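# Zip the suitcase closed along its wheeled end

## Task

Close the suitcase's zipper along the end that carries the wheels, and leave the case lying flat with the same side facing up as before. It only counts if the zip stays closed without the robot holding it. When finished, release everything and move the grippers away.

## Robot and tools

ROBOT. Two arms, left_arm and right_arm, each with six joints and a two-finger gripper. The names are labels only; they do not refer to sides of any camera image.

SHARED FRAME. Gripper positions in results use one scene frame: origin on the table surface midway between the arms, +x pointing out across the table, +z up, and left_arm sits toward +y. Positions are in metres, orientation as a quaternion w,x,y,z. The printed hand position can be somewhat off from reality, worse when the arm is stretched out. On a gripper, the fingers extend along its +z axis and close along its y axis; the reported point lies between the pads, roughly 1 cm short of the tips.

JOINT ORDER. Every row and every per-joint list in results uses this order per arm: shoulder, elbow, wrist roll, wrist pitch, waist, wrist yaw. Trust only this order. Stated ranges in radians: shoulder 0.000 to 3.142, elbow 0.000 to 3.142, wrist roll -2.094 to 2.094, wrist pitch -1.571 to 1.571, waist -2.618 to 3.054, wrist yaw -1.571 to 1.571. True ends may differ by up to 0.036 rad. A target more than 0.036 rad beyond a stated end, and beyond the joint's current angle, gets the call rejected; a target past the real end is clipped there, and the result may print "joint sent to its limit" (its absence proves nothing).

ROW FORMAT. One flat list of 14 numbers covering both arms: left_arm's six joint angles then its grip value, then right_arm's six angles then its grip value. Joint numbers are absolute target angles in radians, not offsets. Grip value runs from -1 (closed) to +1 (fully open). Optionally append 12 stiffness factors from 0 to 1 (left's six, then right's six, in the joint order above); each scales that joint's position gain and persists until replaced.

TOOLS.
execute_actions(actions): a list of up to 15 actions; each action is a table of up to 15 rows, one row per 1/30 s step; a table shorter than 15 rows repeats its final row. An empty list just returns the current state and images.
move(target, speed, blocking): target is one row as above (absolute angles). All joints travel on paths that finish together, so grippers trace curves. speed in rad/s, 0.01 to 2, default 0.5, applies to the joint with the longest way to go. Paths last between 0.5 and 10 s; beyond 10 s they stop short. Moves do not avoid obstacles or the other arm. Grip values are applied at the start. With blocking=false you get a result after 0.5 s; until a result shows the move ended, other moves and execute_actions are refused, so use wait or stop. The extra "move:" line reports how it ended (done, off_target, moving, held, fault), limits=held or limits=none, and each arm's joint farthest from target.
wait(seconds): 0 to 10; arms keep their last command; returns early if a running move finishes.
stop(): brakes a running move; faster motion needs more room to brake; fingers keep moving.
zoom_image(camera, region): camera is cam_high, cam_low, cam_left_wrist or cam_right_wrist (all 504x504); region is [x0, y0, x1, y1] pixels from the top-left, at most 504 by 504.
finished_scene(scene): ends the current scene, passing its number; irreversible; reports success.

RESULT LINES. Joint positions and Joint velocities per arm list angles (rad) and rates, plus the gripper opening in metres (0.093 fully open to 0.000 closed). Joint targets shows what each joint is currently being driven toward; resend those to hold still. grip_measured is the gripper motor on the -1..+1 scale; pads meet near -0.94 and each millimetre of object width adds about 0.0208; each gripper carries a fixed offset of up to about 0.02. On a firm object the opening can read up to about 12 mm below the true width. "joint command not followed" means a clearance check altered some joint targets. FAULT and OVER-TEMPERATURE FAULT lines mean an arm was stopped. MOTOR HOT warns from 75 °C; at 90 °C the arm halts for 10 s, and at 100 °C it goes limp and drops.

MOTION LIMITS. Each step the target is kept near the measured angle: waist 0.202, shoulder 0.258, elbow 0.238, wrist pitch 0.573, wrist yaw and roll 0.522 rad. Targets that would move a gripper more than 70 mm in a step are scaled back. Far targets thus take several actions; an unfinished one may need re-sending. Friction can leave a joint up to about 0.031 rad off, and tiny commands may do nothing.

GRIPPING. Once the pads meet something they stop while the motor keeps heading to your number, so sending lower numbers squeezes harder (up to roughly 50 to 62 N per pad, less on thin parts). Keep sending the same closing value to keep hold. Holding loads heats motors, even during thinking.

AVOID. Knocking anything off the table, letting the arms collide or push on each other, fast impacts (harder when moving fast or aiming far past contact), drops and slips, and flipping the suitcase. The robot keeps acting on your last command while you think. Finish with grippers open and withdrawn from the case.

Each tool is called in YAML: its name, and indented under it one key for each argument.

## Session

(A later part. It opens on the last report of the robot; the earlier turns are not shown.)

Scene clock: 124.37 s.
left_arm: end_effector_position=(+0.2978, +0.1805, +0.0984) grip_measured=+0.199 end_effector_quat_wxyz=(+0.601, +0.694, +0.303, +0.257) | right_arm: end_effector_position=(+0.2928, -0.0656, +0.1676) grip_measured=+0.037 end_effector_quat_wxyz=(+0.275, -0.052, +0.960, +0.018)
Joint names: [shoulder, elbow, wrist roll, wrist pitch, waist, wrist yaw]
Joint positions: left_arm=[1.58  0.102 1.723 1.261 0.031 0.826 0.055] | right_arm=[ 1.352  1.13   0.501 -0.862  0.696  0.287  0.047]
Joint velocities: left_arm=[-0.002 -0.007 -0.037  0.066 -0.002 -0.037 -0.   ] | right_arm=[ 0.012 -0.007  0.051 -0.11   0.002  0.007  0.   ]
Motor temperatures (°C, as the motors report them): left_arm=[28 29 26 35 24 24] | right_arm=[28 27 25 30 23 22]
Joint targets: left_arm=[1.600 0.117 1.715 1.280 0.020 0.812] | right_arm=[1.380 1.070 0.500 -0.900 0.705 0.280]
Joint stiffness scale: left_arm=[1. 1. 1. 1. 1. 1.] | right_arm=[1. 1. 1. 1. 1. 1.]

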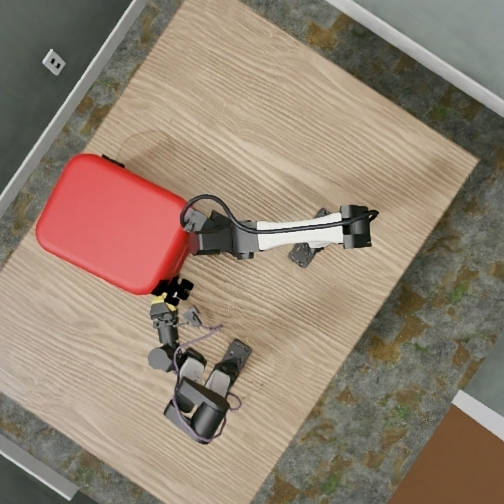

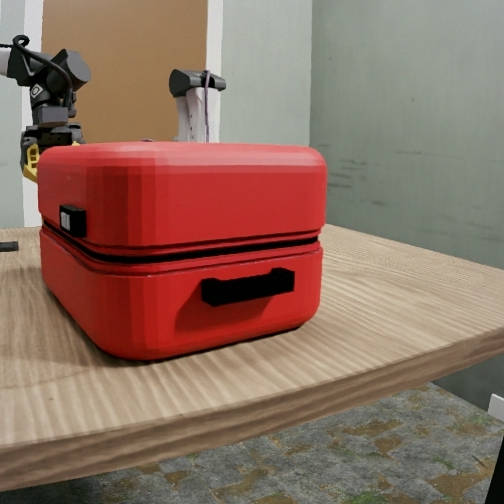

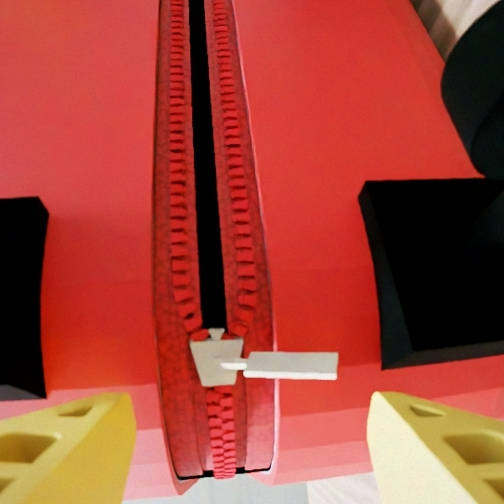

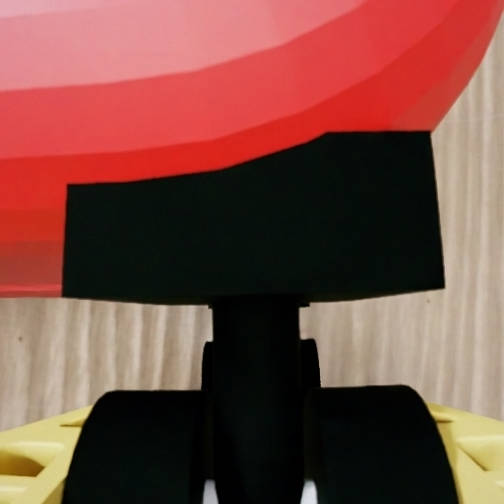

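execute_actions:
  actions:
    - [[1.62,0.15,1.712,1.24,-0.023,0.77,0.1,1.38,1.07,0.5,-0.90,0.705,0.28,-0.15]]
    - [[1.62,0.15,1.712,1.24,-0.023,0.77,-0.1,1.38,1.07,0.5,-0.90,0.705,0.28,-0.15]]

Scene clock: 128.07 s.
left_arm: end_effector_position=(+0.3053, +0.1743, +0.0989) grip_measured=-0.097 end_effector_quat_wxyz=(+0.599, +0.695, +0.303, +0.258) | right_arm: end_effector_position=(+0.2934, -0.0657, +0.1680) grip_measured=+0.037 end_effector_quat_wxyz=(+0.277, -0.047, +0.960, +0.018)
Joint names: [shoulder, elbow, wrist roll, wrist pitch, waist, wrist yaw]
Joint positions: left_arm=[ 1.597  0.129  1.72   1.253 -0.007  0.787  0.041] | right_arm=[ 1.352  1.13   0.509 -0.86   0.696  0.289  0.047]
Joint velocities: left_arm=[-0.007 -0.007  0.051 -0.022 -0.012 -0.007  0.002] | right_arm=[-0.022 -0.002  0.037 -0.007 -0.002 -0.051  0.   ]
Motor temperatures (°C, as the motors report them): left_arm=[28 29 26 35 24 24] | right_arm=[28 27 25 30 23 22]
Joint targets: left_arm=[1.620 0.150 1.712 1.240 -0.023 0.770] | right_arm=[1.380 1.070 0.500 -0.900 0.705 0.280]
Joint stiffness scale: left_arm=[1. 1. 1. 1. 1. 1.] | right_arm=[1. 1. 1. 1. 1. 1.]

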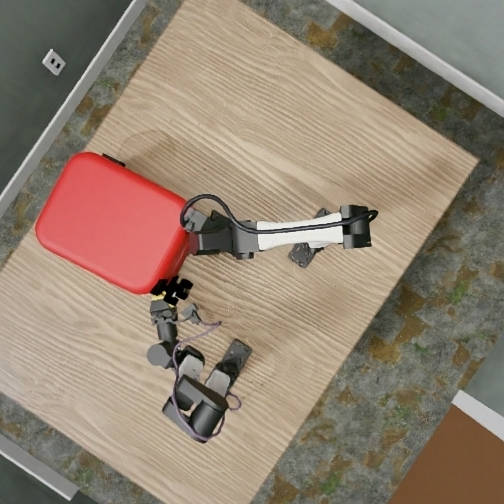

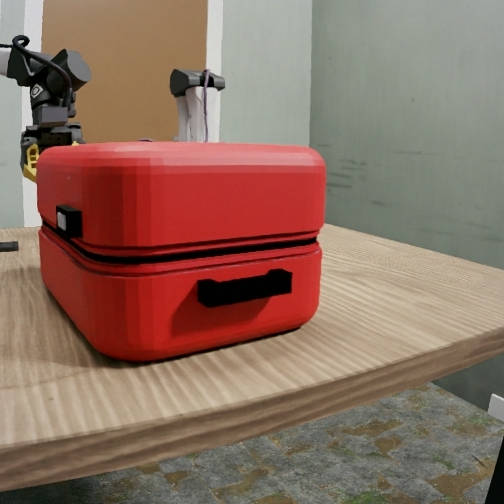

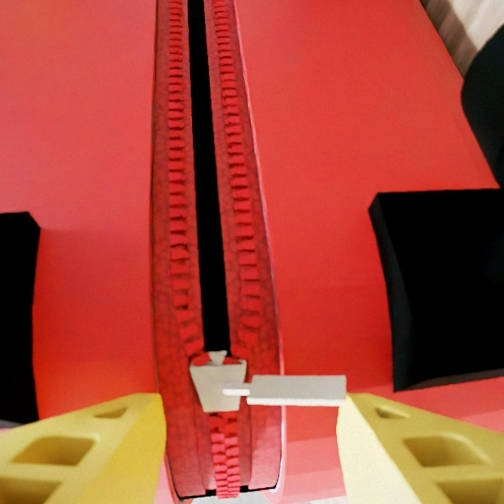

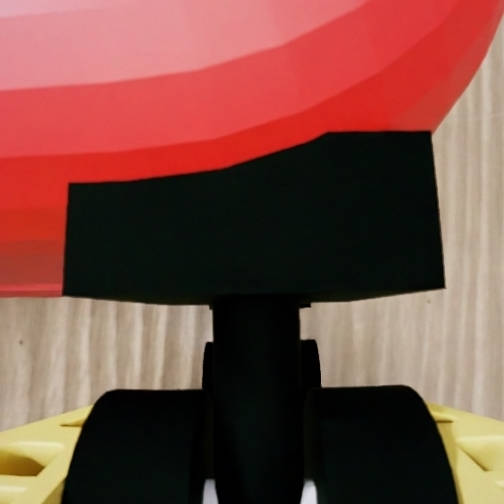

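execute_actions:
  actions:
    - [[1.597,0.129,1.72,1.253,-0.007,0.787,-0.2,1.38,1.07,0.5,-0.90,0.705,0.28,-0.15]]
    - [[1.597,0.129,1.72,1.253,-0.007,0.787,-0.32,1.38,1.07,0.5,-0.90,0.705,0.28,-0.15]]

Scene clock: 129.20 s.
left_arm: end_effector_position=(+0.3043, +0.1742, +0.0944) grip_measured=-0.317 end_effector_quat_wxyz=(+0.595, +0.698, +0.310, +0.249) | right_arm: end_effector_position=(+0.2934, -0.0657, +0.1680) grip_measured=+0.037 end_effector_quat_wxyz=(+0.277, -0.047, +0.960, +0.018)
Joint names: [shoulder, elbow, wrist roll, wrist pitch, waist, wrist yaw]
Joint positions: left_arm=[ 1.597  0.129  1.72   1.229 -0.007  0.787  0.03 ] | right_arm=[ 1.352  1.13   0.509 -0.86   0.696  0.289  0.047]
Joint velocities: left_arm=[ 0.002  0.017 -0.066 -0.022 -0.002 -0.037 -0.   ] | right_arm=[-0.017 -0.022 -0.051 -0.051  0.002  0.007  0.001]
Motor temperatures (°C, as the motors report them): left_arm=[28 29 26 35 24 24] | right_arm=[28 27 25 30 23 22]
Joint targets: left_arm=[1.597 0.129 1.720 1.253 -0.007 0.787] | right_arm=[1.380 1.070 0.500 -0.900 0.705 0.280]
Joint stiffness scale: left_arm=[1. 1. 1. 1. 1. 1.] | right_arm=[1. 1. 1. 1. 1. 1.]

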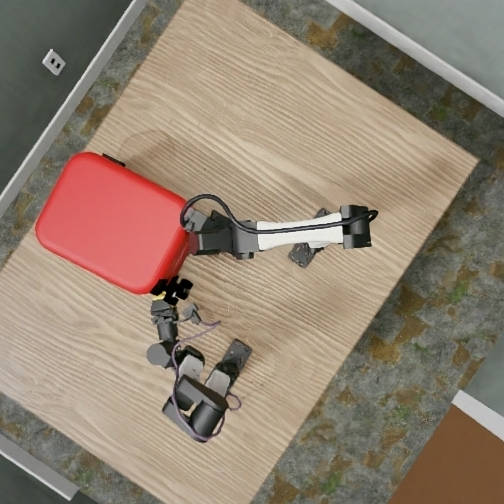

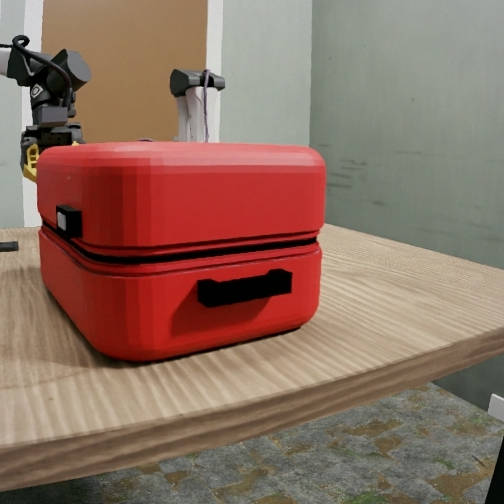

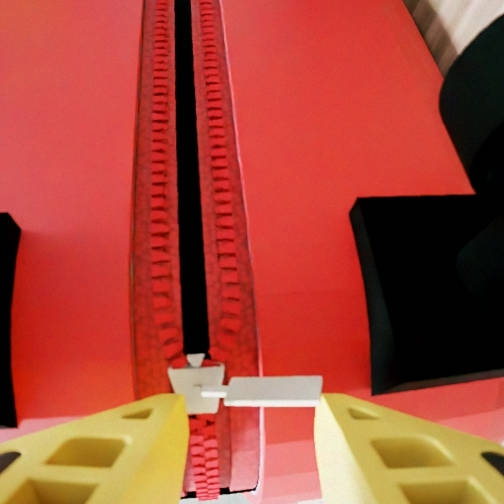

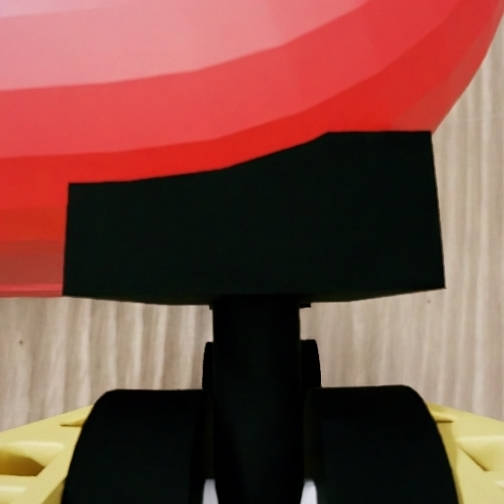

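execute_actions:
  actions:
    - [[1.575,0.105,1.72,1.265,0.02,0.815,-0.32,1.38,1.07,0.5,-0.90,0.705,0.28,-0.15]]

Scene clock: 129.87 s.
left_arm: end_effector_position=(+0.3021, +0.1766, +0.0956) grip_measured=-0.318 end_effector_quat_wxyz=(+0.598, +0.696, +0.307, +0.251) | right_arm: end_effector_position=(+0.2934, -0.0657, +0.1680) grip_measured=+0.037 end_effector_quat_wxyz=(+0.277, -0.047, +0.960, +0.018)
Joint names: [shoulder, elbow, wrist roll, wrist pitch, waist, wrist yaw]
Joint positions: left_arm=[1.597 0.12  1.72  1.247 0.008 0.804 0.03 ] | right_arm=[ 1.352  1.13   0.509 -0.86   0.696  0.289  0.047]
Joint velocities: left_arm=[-0.002  0.012 -0.125  0.022  0.017  0.022 -0.003] | right_arm=[-0.007  0.012 -0.007  0.022  0.002  0.022  0.001]
Motor temperatures (°C, as the motors report them): left_arm=[28 29 26 35 24 24] | right_arm=[28 27 25 30 23 22]
Joint targets: left_arm=[1.575 0.105 1.720 1.265 0.020 0.815] | right_arm=[1.380 1.070 0.500 -0.900 0.705 0.280]
Joint stiffness scale: left_arm=[1. 1. 1. 1. 1. 1.] | right_arm=[1. 1. 1. 1. 1. 1.]

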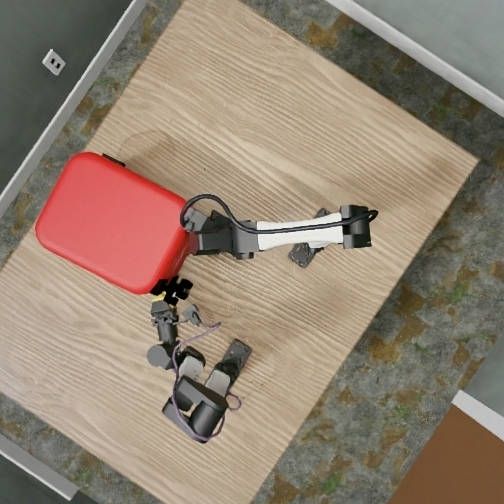

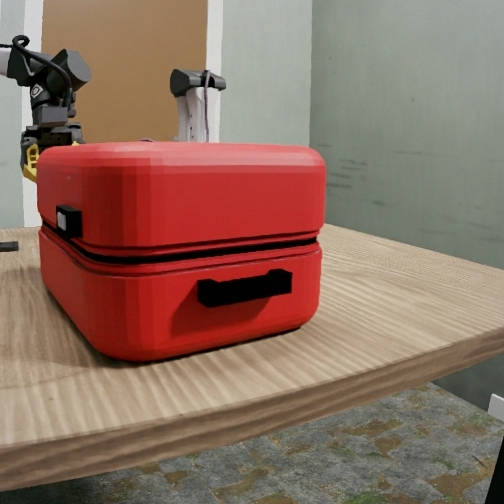

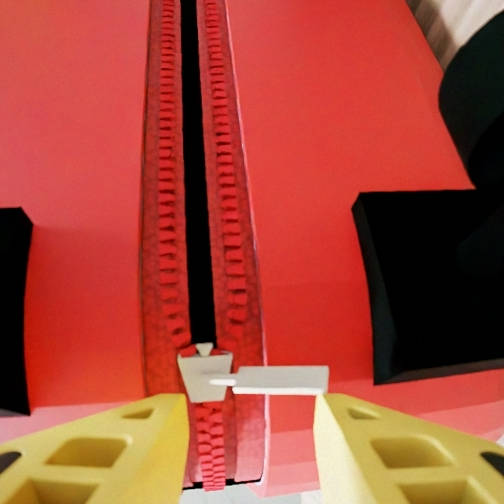

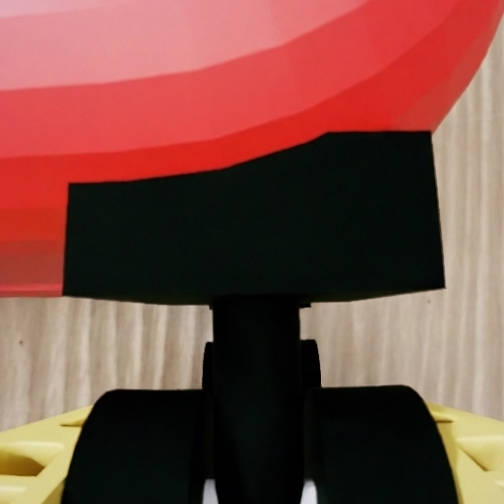

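execute_actions:
  actions:
    - [[1.69,0.105,1.69,1.38,0.02,0.815,-0.05,1.38,1.07,0.5,-0.90,0.705,0.28,-0.15]]
    - [[1.768,0.105,1.665,1.505,0.015,0.815,-0.05,1.38,1.07,0.5,-0.90,0.705,0.28,-0.15]]
    - [[1.772,0.146,1.66,1.478,-0.028,0.777,-0.05,1.38,1.07,0.5,-0.90,0.705,0.28,-0.15]]

Scene clock: 132.30 s.
left_arm: end_effector_position=(+0.3089, +0.1748, +0.0969) grip_measured=-0.052 end_effector_quat_wxyz=(+0.614, +0.679, +0.301, +0.266) | right_arm: end_effector_position=(+0.2936, -0.0661, +0.1678) grip_measured=+0.037 end_effector_quat_wxyz=(+0.277, -0.046, +0.960, +0.017)
Joint names: [shoulder, elbow, wrist roll, wrist pitch, waist, wrist yaw]
Joint positions: left_arm=[ 1.75   0.121  1.667  1.481 -0.006  0.786  0.043] | right_arm=[ 1.352  1.129  0.512 -0.859  0.696  0.292  0.047]
Joint velocities: left_arm=[-0.017 -0.007  0.007 -0.022 -0.002 -0.022 -0.   ] | right_arm=[-0.007  0.002 -0.022 -0.066 -0.007 -0.022 -0.001]
Motor temperatures (°C, as the motors report them): left_arm=[28 29 26 36 24 24] | right_arm=[28 27 25 30 23 22]
Joint targets: left_arm=[1.772 0.146 1.660 1.478 -0.028 0.777] | right_arm=[1.380 1.070 0.500 -0.900 0.705 0.280]
Joint stiffness scale: left_arm=[1. 1. 1. 1. 1. 1.] | right_arm=[1. 1. 1. 1. 1. 1.]

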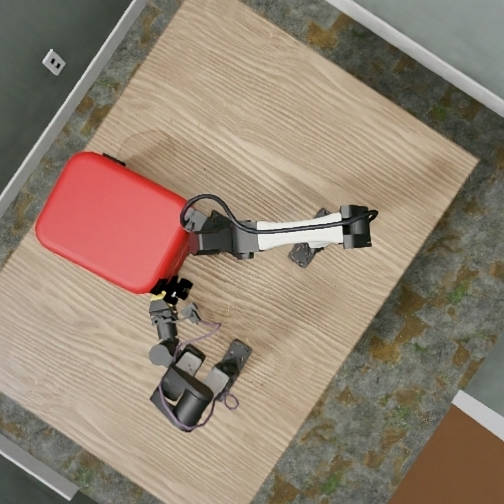

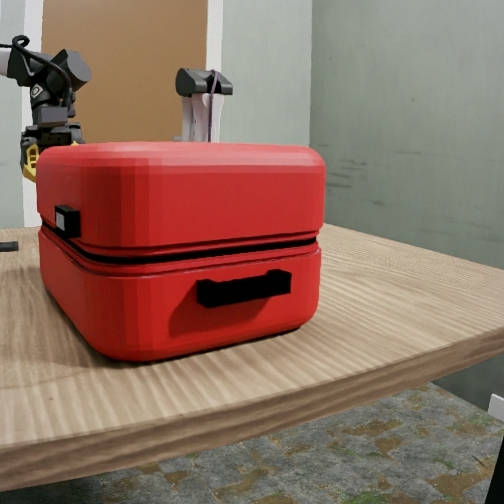

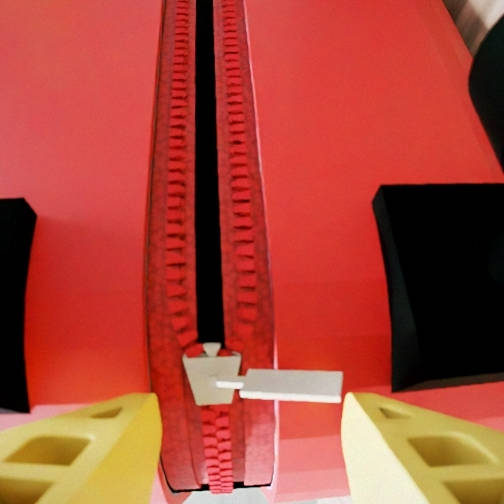

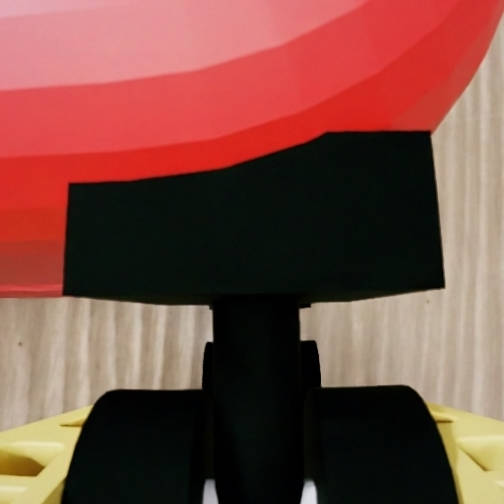

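execute_actions:
  actions:
    - [[1.62,0.06,1.6,1.36,0.10,0.80,-0.3,1.38,1.07,0.5,-0.90,0.705,0.28,-0.15]]
    - [[1.52,0.03,1.0,1.24,0.14,0.78,-0.48,1.38,1.07,0.5,-0.90,0.705,0.28,-0.15]]
    - [[1.50,0.025,0.5,1.22,0.10,0.76,-0.48,1.38,1.07,0.5,-0.90,0.705,0.28,-0.15]]
    - [[1.50,0.025,0.16,1.215,-0.012,0.725,-0.48,1.38,1.07,0.5,-0.90,0.705,0.28,-0.15]]
    - [[1.50,0.025,0.16,1.215,-0.012,0.725,-0.48,1.38,1.07,0.5,-0.90,0.705,0.28,-0.15]]

Scene clock: 137.07 s.
left_arm: end_effector_position=(+0.2866, +0.1811, +0.0894) grip_measured=-0.478 end_effector_quat_wxyz=(+0.600, +0.264, +0.722, -0.220) | right_arm: end_effector_position=(+0.2936, -0.0661, +0.1678) grip_measured=+0.037 end_effector_quat_wxyz=(+0.277, -0.046, +0.960, +0.017)
Joint names: [shoulder, elbow, wrist roll, wrist pitch, waist, wrist yaw]
Joint positions: left_arm=[ 1.522  0.04   0.168  1.232 -0.001  0.736  0.022] | right_arm=[ 1.352  1.129  0.512 -0.859  0.696  0.292  0.047]
Joint velocities: left_arm=[-0.002 -0.027 -0.022  0.022 -0.002 -0.037 -0.   ] | right_arm=[ 0.022 -0.007 -0.022  0.051 -0.012  0.007 -0.001]
Motor temperatures (°C, as the motors report them): left_arm=[28 29 26 36 24 24] | right_arm=[28 27 25 30 23 22]
Joint targets: left_arm=[1.500 0.025 0.160 1.215 -0.012 0.725] | right_arm=[1.380 1.070 0.500 -0.900 0.705 0.280]
Joint stiffness scale: left_arm=[1. 1. 1. 1. 1. 1.] | right_arm=[1. 1. 1. 1. 1. 1.]

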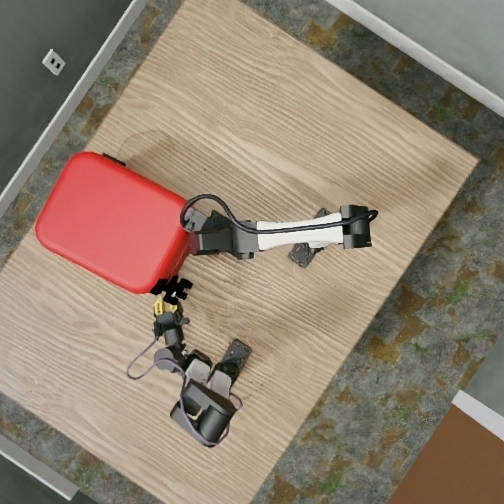

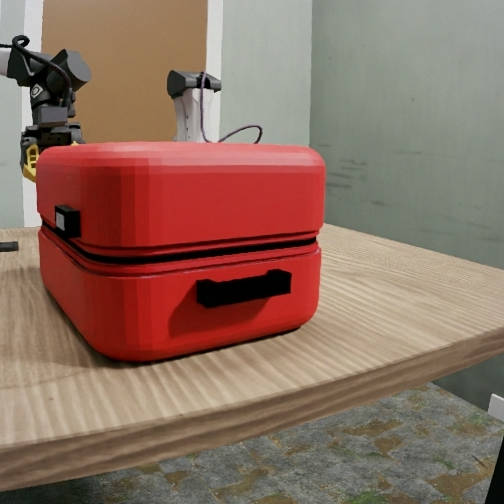

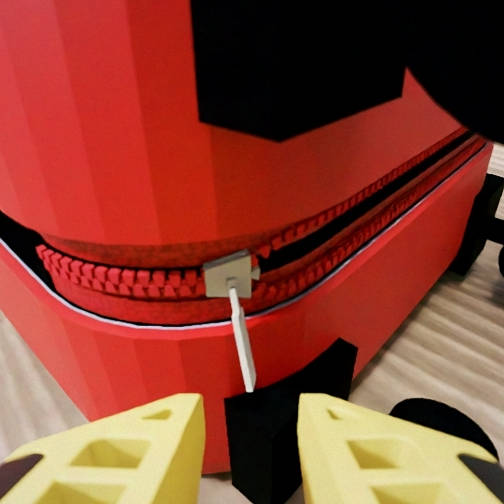

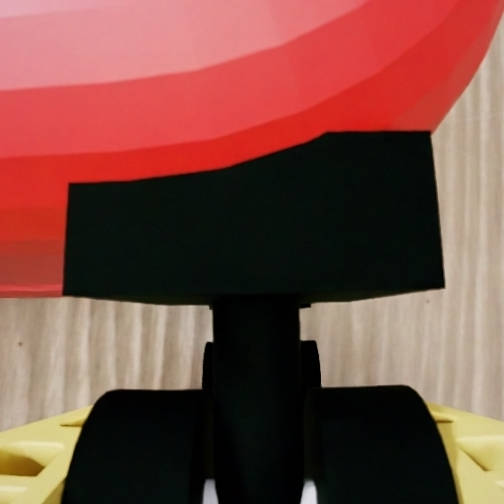

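execute_actions:
  actions:
    - [[1.61,0.08,0.145,1.305,-0.055,0.685,-0.48,1.38,1.07,0.5,-0.90,0.705,0.28,-0.15]]
    - [[1.68,0.105,0.128,1.362,-0.105,0.638,-0.48,1.38,1.07,0.5,-0.90,0.705,0.28,-0.15]]

Scene clock: 138.27 s.
left_arm: end_effector_position=(+0.3013, +0.1652, +0.0837) grip_measured=-0.478 end_effector_quat_wxyz=(+0.599, +0.264, +0.722, -0.223) | right_arm: end_effector_position=(+0.2936, -0.0661, +0.1678) grip_measured=+0.037 end_effector_quat_wxyz=(+0.277, -0.046, +0.960, +0.017)
Joint names: [shoulder, elbow, wrist roll, wrist pitch, waist, wrist yaw]
Joint positions: left_arm=[ 1.66   0.09   0.136  1.338 -0.092  0.654  0.022] | right_arm=[ 1.352  1.129  0.512 -0.859  0.696  0.292  0.047]
Joint velocities: left_arm=[ 0.017 -0.017 -0.037  0.007 -0.007  0.022  0.001] | right_arm=[-0.012 -0.012 -0.022  0.066 -0.007 -0.007 -0.002]
Motor temperatures (°C, as the motors report them): left_arm=[28 29 26 36 24 24] | right_arm=[28 27 25 30 23 22]
Joint targets: left_arm=[1.680 0.105 0.128 1.362 -0.105 0.638] | right_arm=[1.380 1.070 0.500 -0.900 0.705 0.280]
Joint stiffness scale: left_arm=[1. 1. 1. 1. 1. 1.] | right_arm=[1. 1. 1. 1. 1. 1.]

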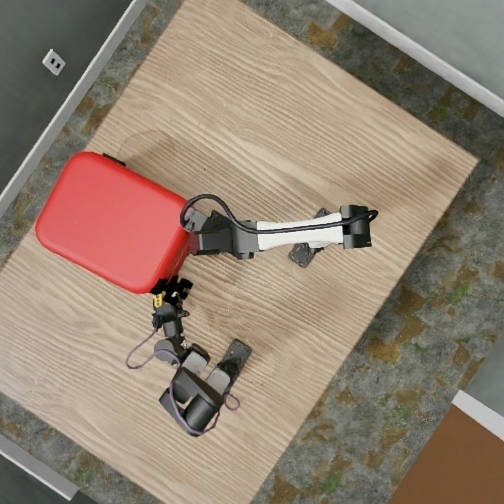

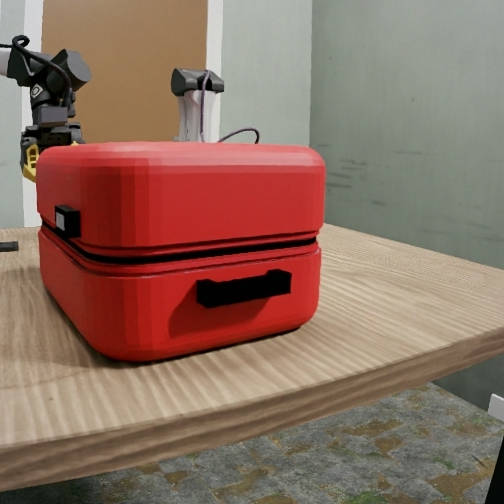

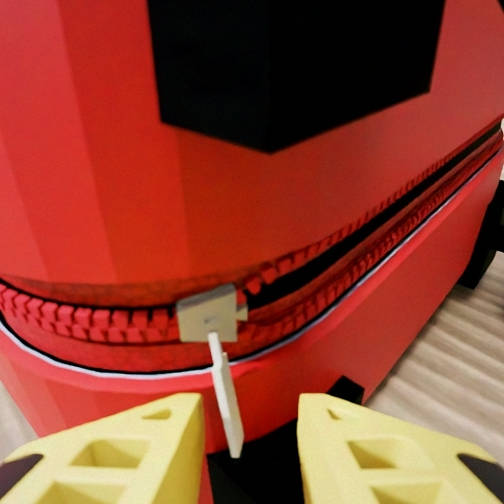

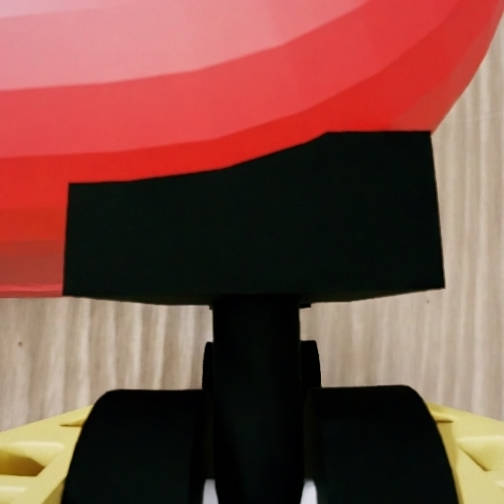

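execute_actions:
  actions:
    - [[1.68,0.115,0.128,1.38,-0.10,0.608,-0.55,1.38,1.07,0.5,-0.90,0.705,0.28,-0.15]]
    - [[1.68,0.115,0.128,1.38,-0.10,0.608,-0.75,1.38,1.07,0.5,-0.90,0.705,0.28,-0.15]]

Scene clock: 139.47 s.
left_arm: end_effector_position=(+0.3053, +0.1683, +0.0857) grip_measured=-0.748 end_effector_quat_wxyz=(+0.605, +0.258, +0.722, -0.213) | right_arm: end_effector_position=(+0.2936, -0.0661, +0.1678) grip_measured=+0.037 end_effector_quat_wxyz=(+0.277, -0.046, +0.960, +0.017)
Joint names: [shoulder, elbow, wrist roll, wrist pitch, waist, wrist yaw]
Joint positions: left_arm=[ 1.66   0.094  0.136  1.346 -0.092  0.63   0.009] | right_arm=[ 1.352  1.129  0.512 -0.859  0.696  0.292  0.047]
Joint velocities: left_arm=[ 0.007 -0.002 -0.11   0.007 -0.007 -0.022 -0.001] | right_arm=[ 0.012  0.002 -0.125 -0.022 -0.007 -0.051  0.   ]
Motor temperatures (°C, as the motors report them): left_arm=[28 29 26 36 24 24] | right_arm=[28 27 25 30 23 22]
Joint targets: left_arm=[1.680 0.115 0.128 1.380 -0.100 0.608] | right_arm=[1.380 1.070 0.500 -0.900 0.705 0.280]
Joint stiffness scale: left_arm=[1. 1. 1. 1. 1. 1.] | right_arm=[1. 1. 1. 1. 1. 1.]

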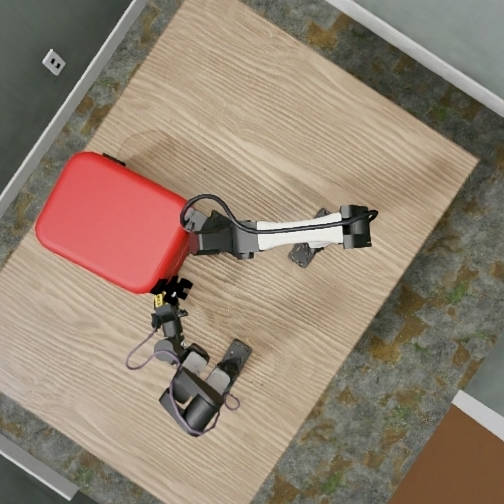

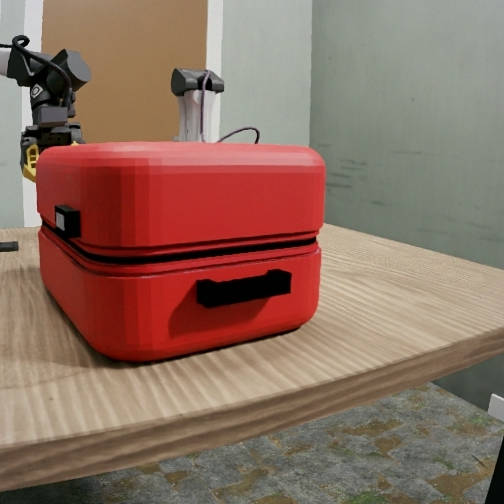

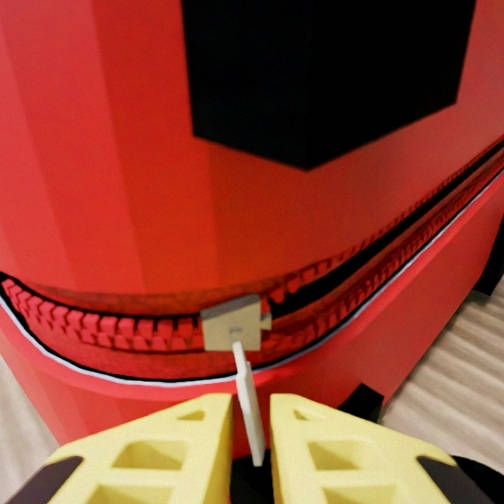

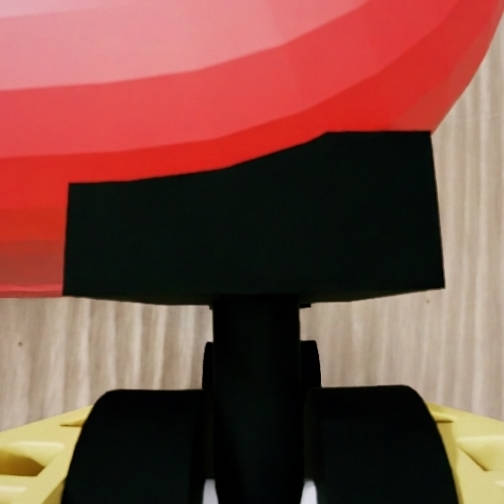

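execute_actions:
  actions:
    - [[1.66,0.094,0.136,1.346,-0.092,0.63,-0.93,1.38,1.07,0.5,-0.90,0.705,0.28,-0.15]]
    - [[1.61,0.07,0.14,1.32,-0.06,0.67,-0.93,1.38,1.07,0.5,-0.90,0.705,0.28,-0.15]]
    - [[1.57,0.062,0.14,1.295,-0.037,0.693,-0.93,1.38,1.07,0.5,-0.90,0.705,0.28,-0.15]]

Scene clock: 141.40 s.
left_arm: end_effector_position=(+0.3002, +0.1758, +0.0896) grip_measured=-0.925 end_effector_quat_wxyz=(+0.604, +0.254, +0.723, -0.216) | right_arm: end_effector_position=(+0.2936, -0.0661, +0.1678) grip_measured=+0.037 end_effector_quat_wxyz=(+0.277, -0.046, +0.960, +0.017)
Joint names: [shoulder, elbow, wrist roll, wrist pitch, waist, wrist yaw]
Joint positions: left_arm=[ 1.597  0.077  0.136  1.294 -0.05   0.67   0.001] | right_arm=[ 1.352  1.129  0.512 -0.859  0.696  0.292  0.047]
Joint velocities: left_arm=[-0.002 -0.002 -0.037  0.007 -0.002 -0.022 -0.001] | right_arm=[-0.017 -0.002 -0.051 -0.007  0.002 -0.022 -0.   ]
Motor temperatures (°C, as the motors report them): left_arm=[28 29 26 36 24 24] | right_arm=[28 27 25 30 23 22]
Joint targets: left_arm=[1.570 0.062 0.140 1.295 -0.037 0.693] | right_arm=[1.380 1.070 0.500 -0.900 0.705 0.280]
Joint stiffness scale: left_arm=[1. 1. 1. 1. 1. 1.] | right_arm=[1. 1. 1. 1. 1. 1.]

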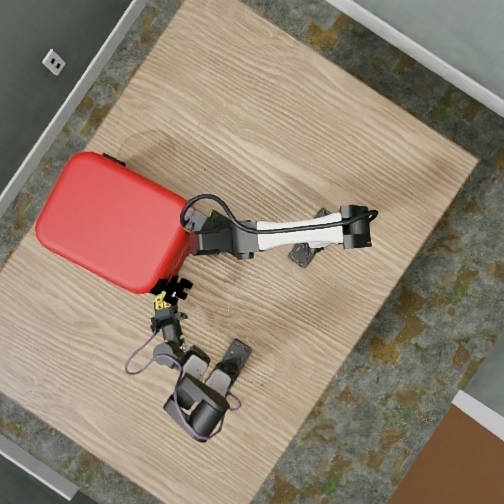

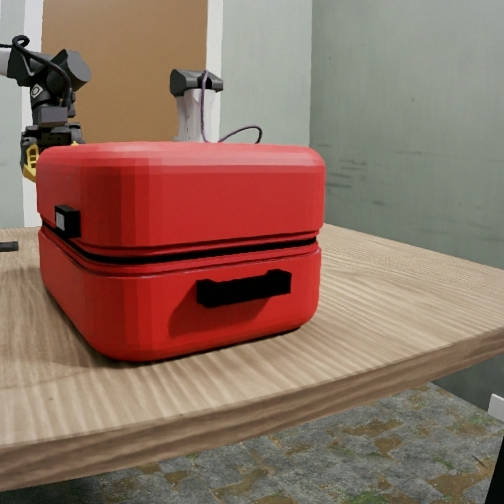

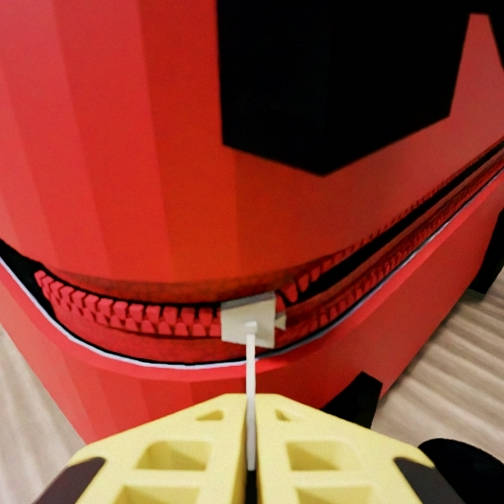

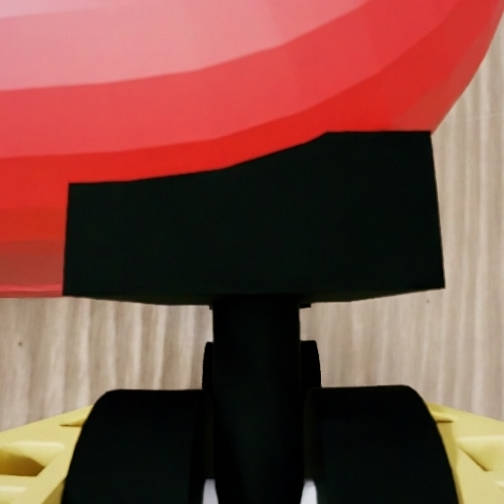

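Held. Continue the arc upward.

execute_actions:
  actions:
    - [[1.47,0.07,0.14,1.19,-0.025,0.705,-0.93,1.38,1.07,0.5,-0.90,0.705,0.28,-0.15]]
    - [[1.362,0.085,0.145,1.085,-0.014,0.715,-0.93,1.38,1.07,0.5,-0.90,0.705,0.28,-0.15]]

Scene clock: 142.53 s.
left_arm: end_effector_position=(+0.2947, +0.1802, +0.1111) grip_measured=-0.925 end_effector_quat_wxyz=(+0.614, +0.254, +0.716, -0.213) | right_arm: end_effector_position=(+0.2936, -0.0661, +0.1678) grip_measured=+0.037 end_effector_quat_wxyz=(+0.277, -0.046, +0.960, +0.017)
Joint names: [shoulder, elbow, wrist roll, wrist pitch, waist, wrist yaw]
Joint positions: left_arm=[ 1.384  0.076  0.137  1.107 -0.025  0.692  0.001] | right_arm=[ 1.352  1.129  0.512 -0.859  0.696  0.292  0.047]
Joint velocities: left_arm=[-0.017  0.002  0.022 -0.066  0.012 -0.066 -0.001] | right_arm=[ 0.012 -0.002  0.037 -0.037 -0.022  0.051 -0.001]
Motor temperatures (°C, as the motors report them): left_arm=[28 29 26 36 24 24] | right_arm=[28 27 25 30 23 22]
Joint targets: left_arm=[1.362 0.085 0.145 1.085 -0.014 0.715] | right_arm=[1.380 1.070 0.500 -0.900 0.705 0.280]
Joint stiffness scale: left_arm=[1. 1. 1. 1. 1. 1.] | right_arm=[1. 1. 1. 1. 1. 1.]

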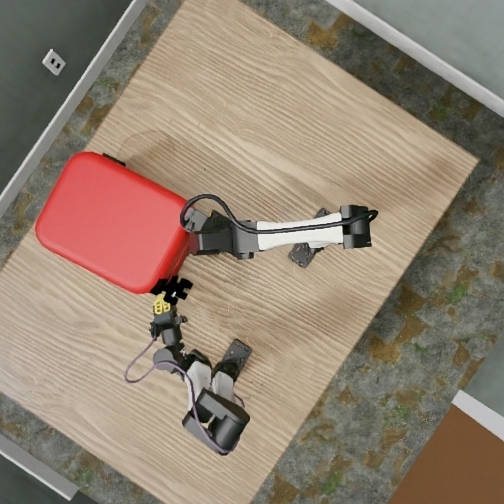

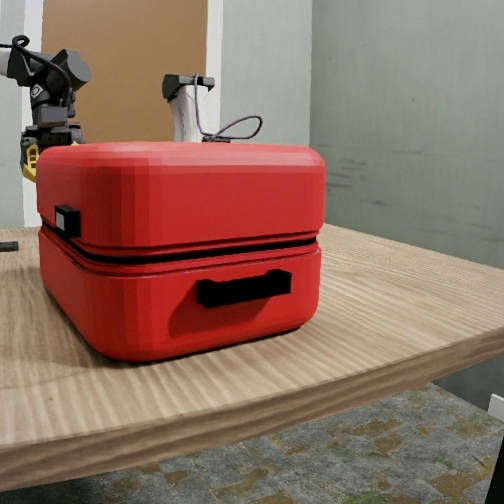

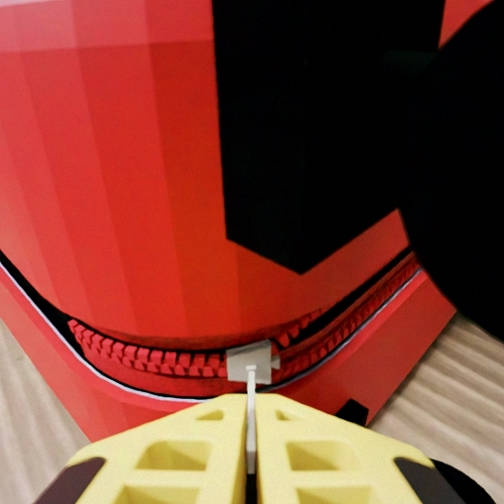

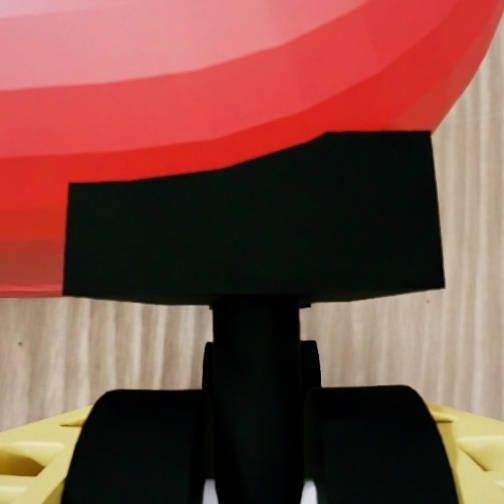

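execute_actions:
  actions:
    - [[1.384,0.076,0.137,1.10,-0.025,0.70,-1,1.38,1.07,0.5,-0.90,0.705,0.28,-0.15]]
    - [[1.384,0.076,0.65,1.10,-0.025,0.70,-1,1.38,1.07,0.5,-0.90,0.705,0.28,-0.15]]
    - [[1.384,0.076,1.15,1.10,-0.025,0.70,-1,1.38,1.07,0.5,-0.90,0.705,0.28,-0.15]]
    - [[1.384,0.076,1.70,1.10,-0.025,0.70,-1,1.38,1.07,0.5,-0.90,0.705,0.28,-0.15]]
    - [[1.384,0.076,1.70,1.10,-0.025,0.70,-1,1.38,1.07,0.5,-0.90,0.705,0.28,-0.15]]

Scene clock: 145.37 s.
left_arm: end_effector_position=(+0.2927, +0.1784, +0.1082) grip_measured=-0.974 end_effector_quat_wxyz=(+0.588, +0.686, +0.333, +0.268) | right_arm: end_effector_position=(+0.2936, -0.0661, +0.1678) grip_measured=+0.037 end_effector_quat_wxyz=(+0.277, -0.046, +0.960, +0.017)
Joint names: [shoulder, elbow, wrist roll, wrist pitch, waist, wrist yaw]
Joint positions: left_arm=[ 1.384  0.076  1.689  1.091 -0.025  0.706  0.   ] | right_arm=[ 1.352  1.129  0.512 -0.859  0.696  0.292  0.047]
Joint velocities: left_arm=[-0.002 -0.017  0.022  0.051 -0.012  0.022  0.   ] | right_arm=[ 0.012 -0.002 -0.037  0.007 -0.012  0.007 -0.   ]
Motor temperatures (°C, as the motors report them): left_arm=[28 29 26 36 24 24] | right_arm=[28 27 25 30 23 22]
Joint targets: left_arm=[1.384 0.076 1.700 1.100 -0.025 0.700] | right_arm=[1.380 1.070 0.500 -0.900 0.705 0.280]
Joint stiffness scale: left_arm=[1. 1. 1. 1. 1. 1.] | right_arm=[1. 1. 1. 1. 1. 1.]

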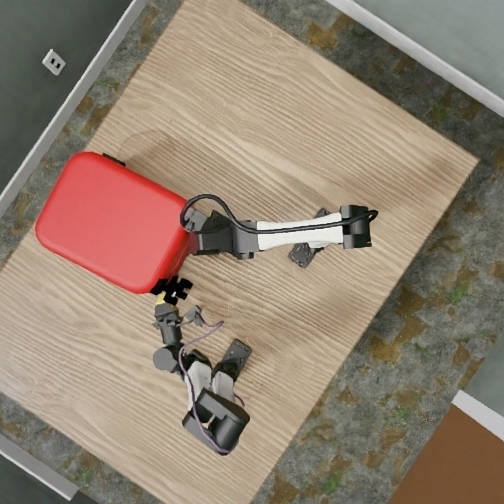

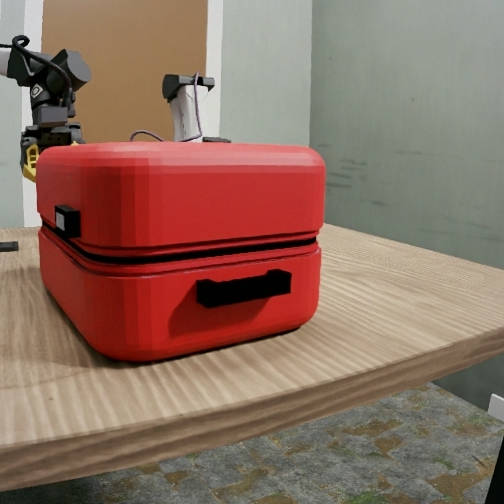

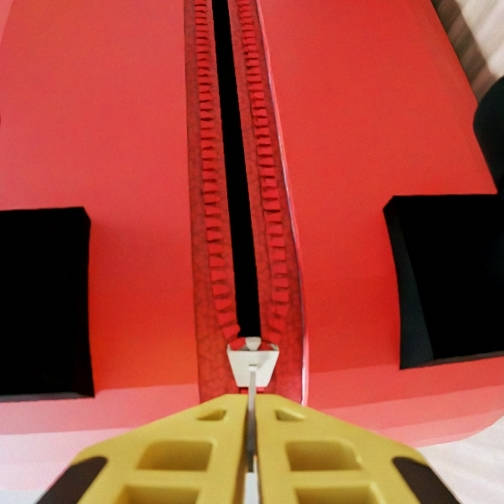

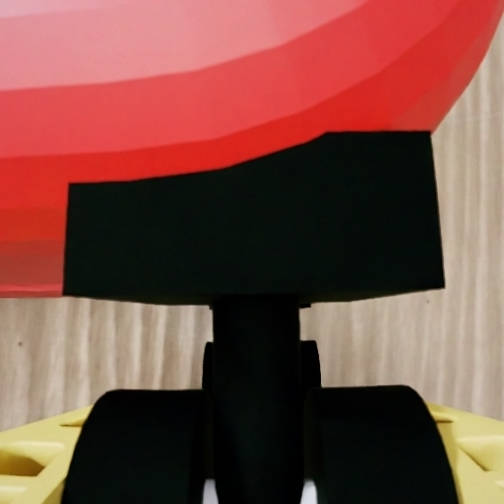

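execute_actions:
  actions:
    - [[1.30,0.05,1.675,1.025,-0.095,0.585,-1,1.38,1.07,0.5,-0.90,0.705,0.28,-0.15]]
    - [[1.22,0.033,1.655,0.965,-0.157,0.465,-1,1.38,1.07,0.5,-0.90,0.705,0.28,-0.15]]
    - [[1.165,0.026,1.63,0.92,-0.232,0.335,-1,1.38,1.07,0.5,-0.90,0.705,0.28,-0.15]]
    - [[1.125,0.021,1.60,0.882,-0.306,0.20,-1,1.38,1.07,0.5,-0.90,0.705,0.28,-0.15]]
    - [[1.115,0.02,1.56,0.875,-0.406,0.03,-1,1.38,1.07,0.5,-0.90,0.705,0.28,-0.15]]
    - [[1.12,0.02,1.525,0.878,-0.506,-0.14,-1,1.38,1.07,0.5,-0.90,0.705,0.28,-0.15]]

Scene clock: 149.60 s.
left_arm: end_effector_position=(+0.2881, +0.1669, +0.1088) grip_measured=-0.974 end_effector_quat_wxyz=(+0.508, +0.629, +0.462, +0.365) | right_arm: end_effector_position=(+0.2935, -0.0663, +0.1677) grip_measured=+0.037 end_effector_quat_wxyz=(+0.277, -0.046, +0.960, +0.017)
Joint names: [shoulder, elbow, wrist roll, wrist pitch, waist, wrist yaw]
Joint positions: left_arm=[ 1.139  0.036  1.533  0.882 -0.494 -0.126  0.   ] | right_arm=[ 1.352  1.129  0.512 -0.86   0.696  0.293  0.047]
Joint velocities: left_arm=[ 0.002 -0.012 -0.051  0.022 -0.002  0.037  0.   ] | right_arm=[ 0.002 -0.022 -0.051 -0.037  0.002 -0.051 -0.001]
Motor temperatures (°C, as the motors report them): left_arm=[28 29 26 37 24 24] | right_arm=[28 27 25 30 23 22]
Joint targets: left_arm=[1.120 0.020 1.525 0.878 -0.506 -0.140] | right_arm=[1.380 1.070 0.500 -0.900 0.705 0.280]
Joint stiffness scale: left_arm=[1. 1. 1. 1. 1. 1.] | right_arm=[1. 1. 1. 1. 1. 1.]

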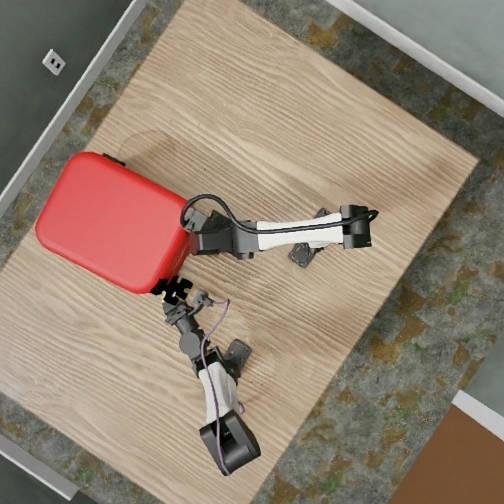

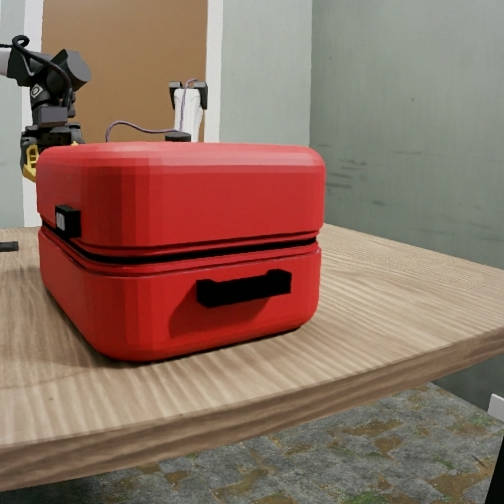

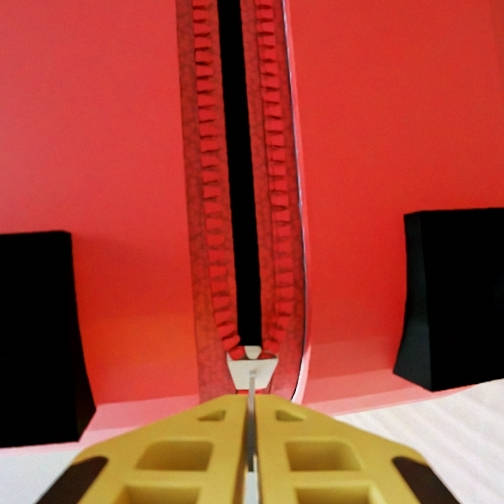

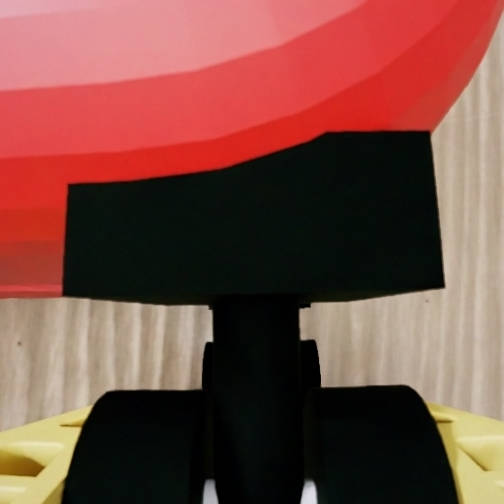

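execute_actions:
  actions:
    - [[1.21,0.055,1.48,0.945,-0.63,-0.36,-1,1.38,1.07,0.5,-0.90,0.705,0.28,-0.15]]
    - [[1.315,0.07,1.435,1.03,-0.75,-0.572,-1,1.38,1.07,0.5,-0.90,0.705,0.28,-0.15]]
    - [[1.455,0.10,1.41,1.15,-0.84,-0.765,-1,1.38,1.07,0.5,-0.90,0.705,0.28,-0.15]]
    - [[1.595,0.133,1.39,1.268,-0.922,-0.946,-1,1.38,1.07,0.5,-0.90,0.705,0.28,-0.15]]

Scene clock: 151.90 s.
left_arm: end_effector_position=(+0.2867, +0.1551, +0.1080) grip_measured=-0.974 end_effector_quat_wxyz=(+0.455, +0.502, +0.553, +0.485) | right_arm: end_effector_position=(+0.2933, -0.0665, +0.1675) grip_measured=+0.037 end_effector_quat_wxyz=(+0.277, -0.046, +0.960, +0.016)
Joint names: [shoulder, elbow, wrist roll, wrist pitch, waist, wrist yaw]
Joint positions: left_arm=[ 1.573  0.126  1.398  1.254 -0.907 -0.926  0.   ] | right_arm=[ 1.352  1.129  0.511 -0.861  0.696  0.293  0.047]
Joint velocities: left_arm=[-0.012  0.007  0.022 -0.007 -0.017 -0.022  0.   ] | right_arm=[-0.007  0.007 -0.081 -0.022 -0.002  0.037  0.001]
Motor temperatures (°C, as the motors report them): left_arm=[28 29 26 37 24 24] | right_arm=[28 27 25 30 23 22]
Joint targets: left_arm=[1.595 0.133 1.390 1.268 -0.922 -0.946] | right_arm=[1.380 1.070 0.500 -0.900 0.705 0.280]
Joint stiffness scale: left_arm=[1. 1. 1. 1. 1. 1.] | right_arm=[1. 1. 1. 1. 1. 1.]

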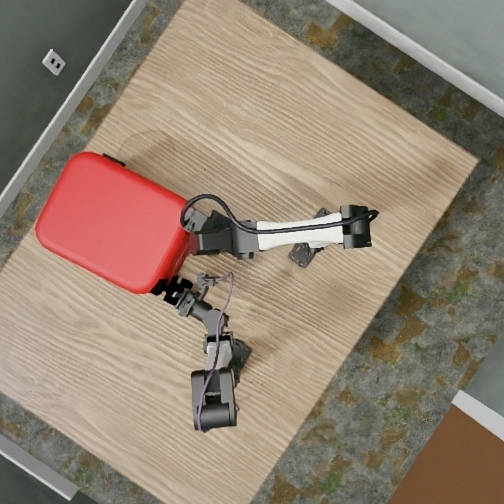

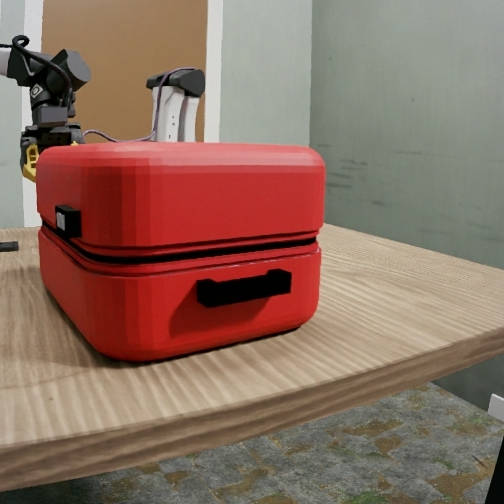

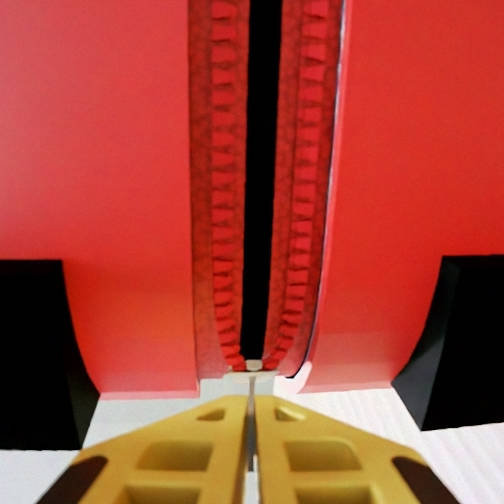

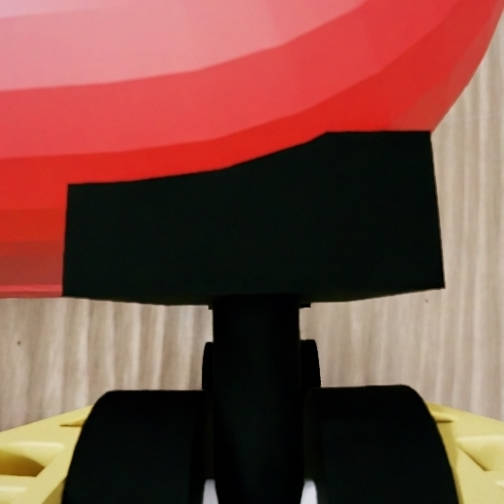

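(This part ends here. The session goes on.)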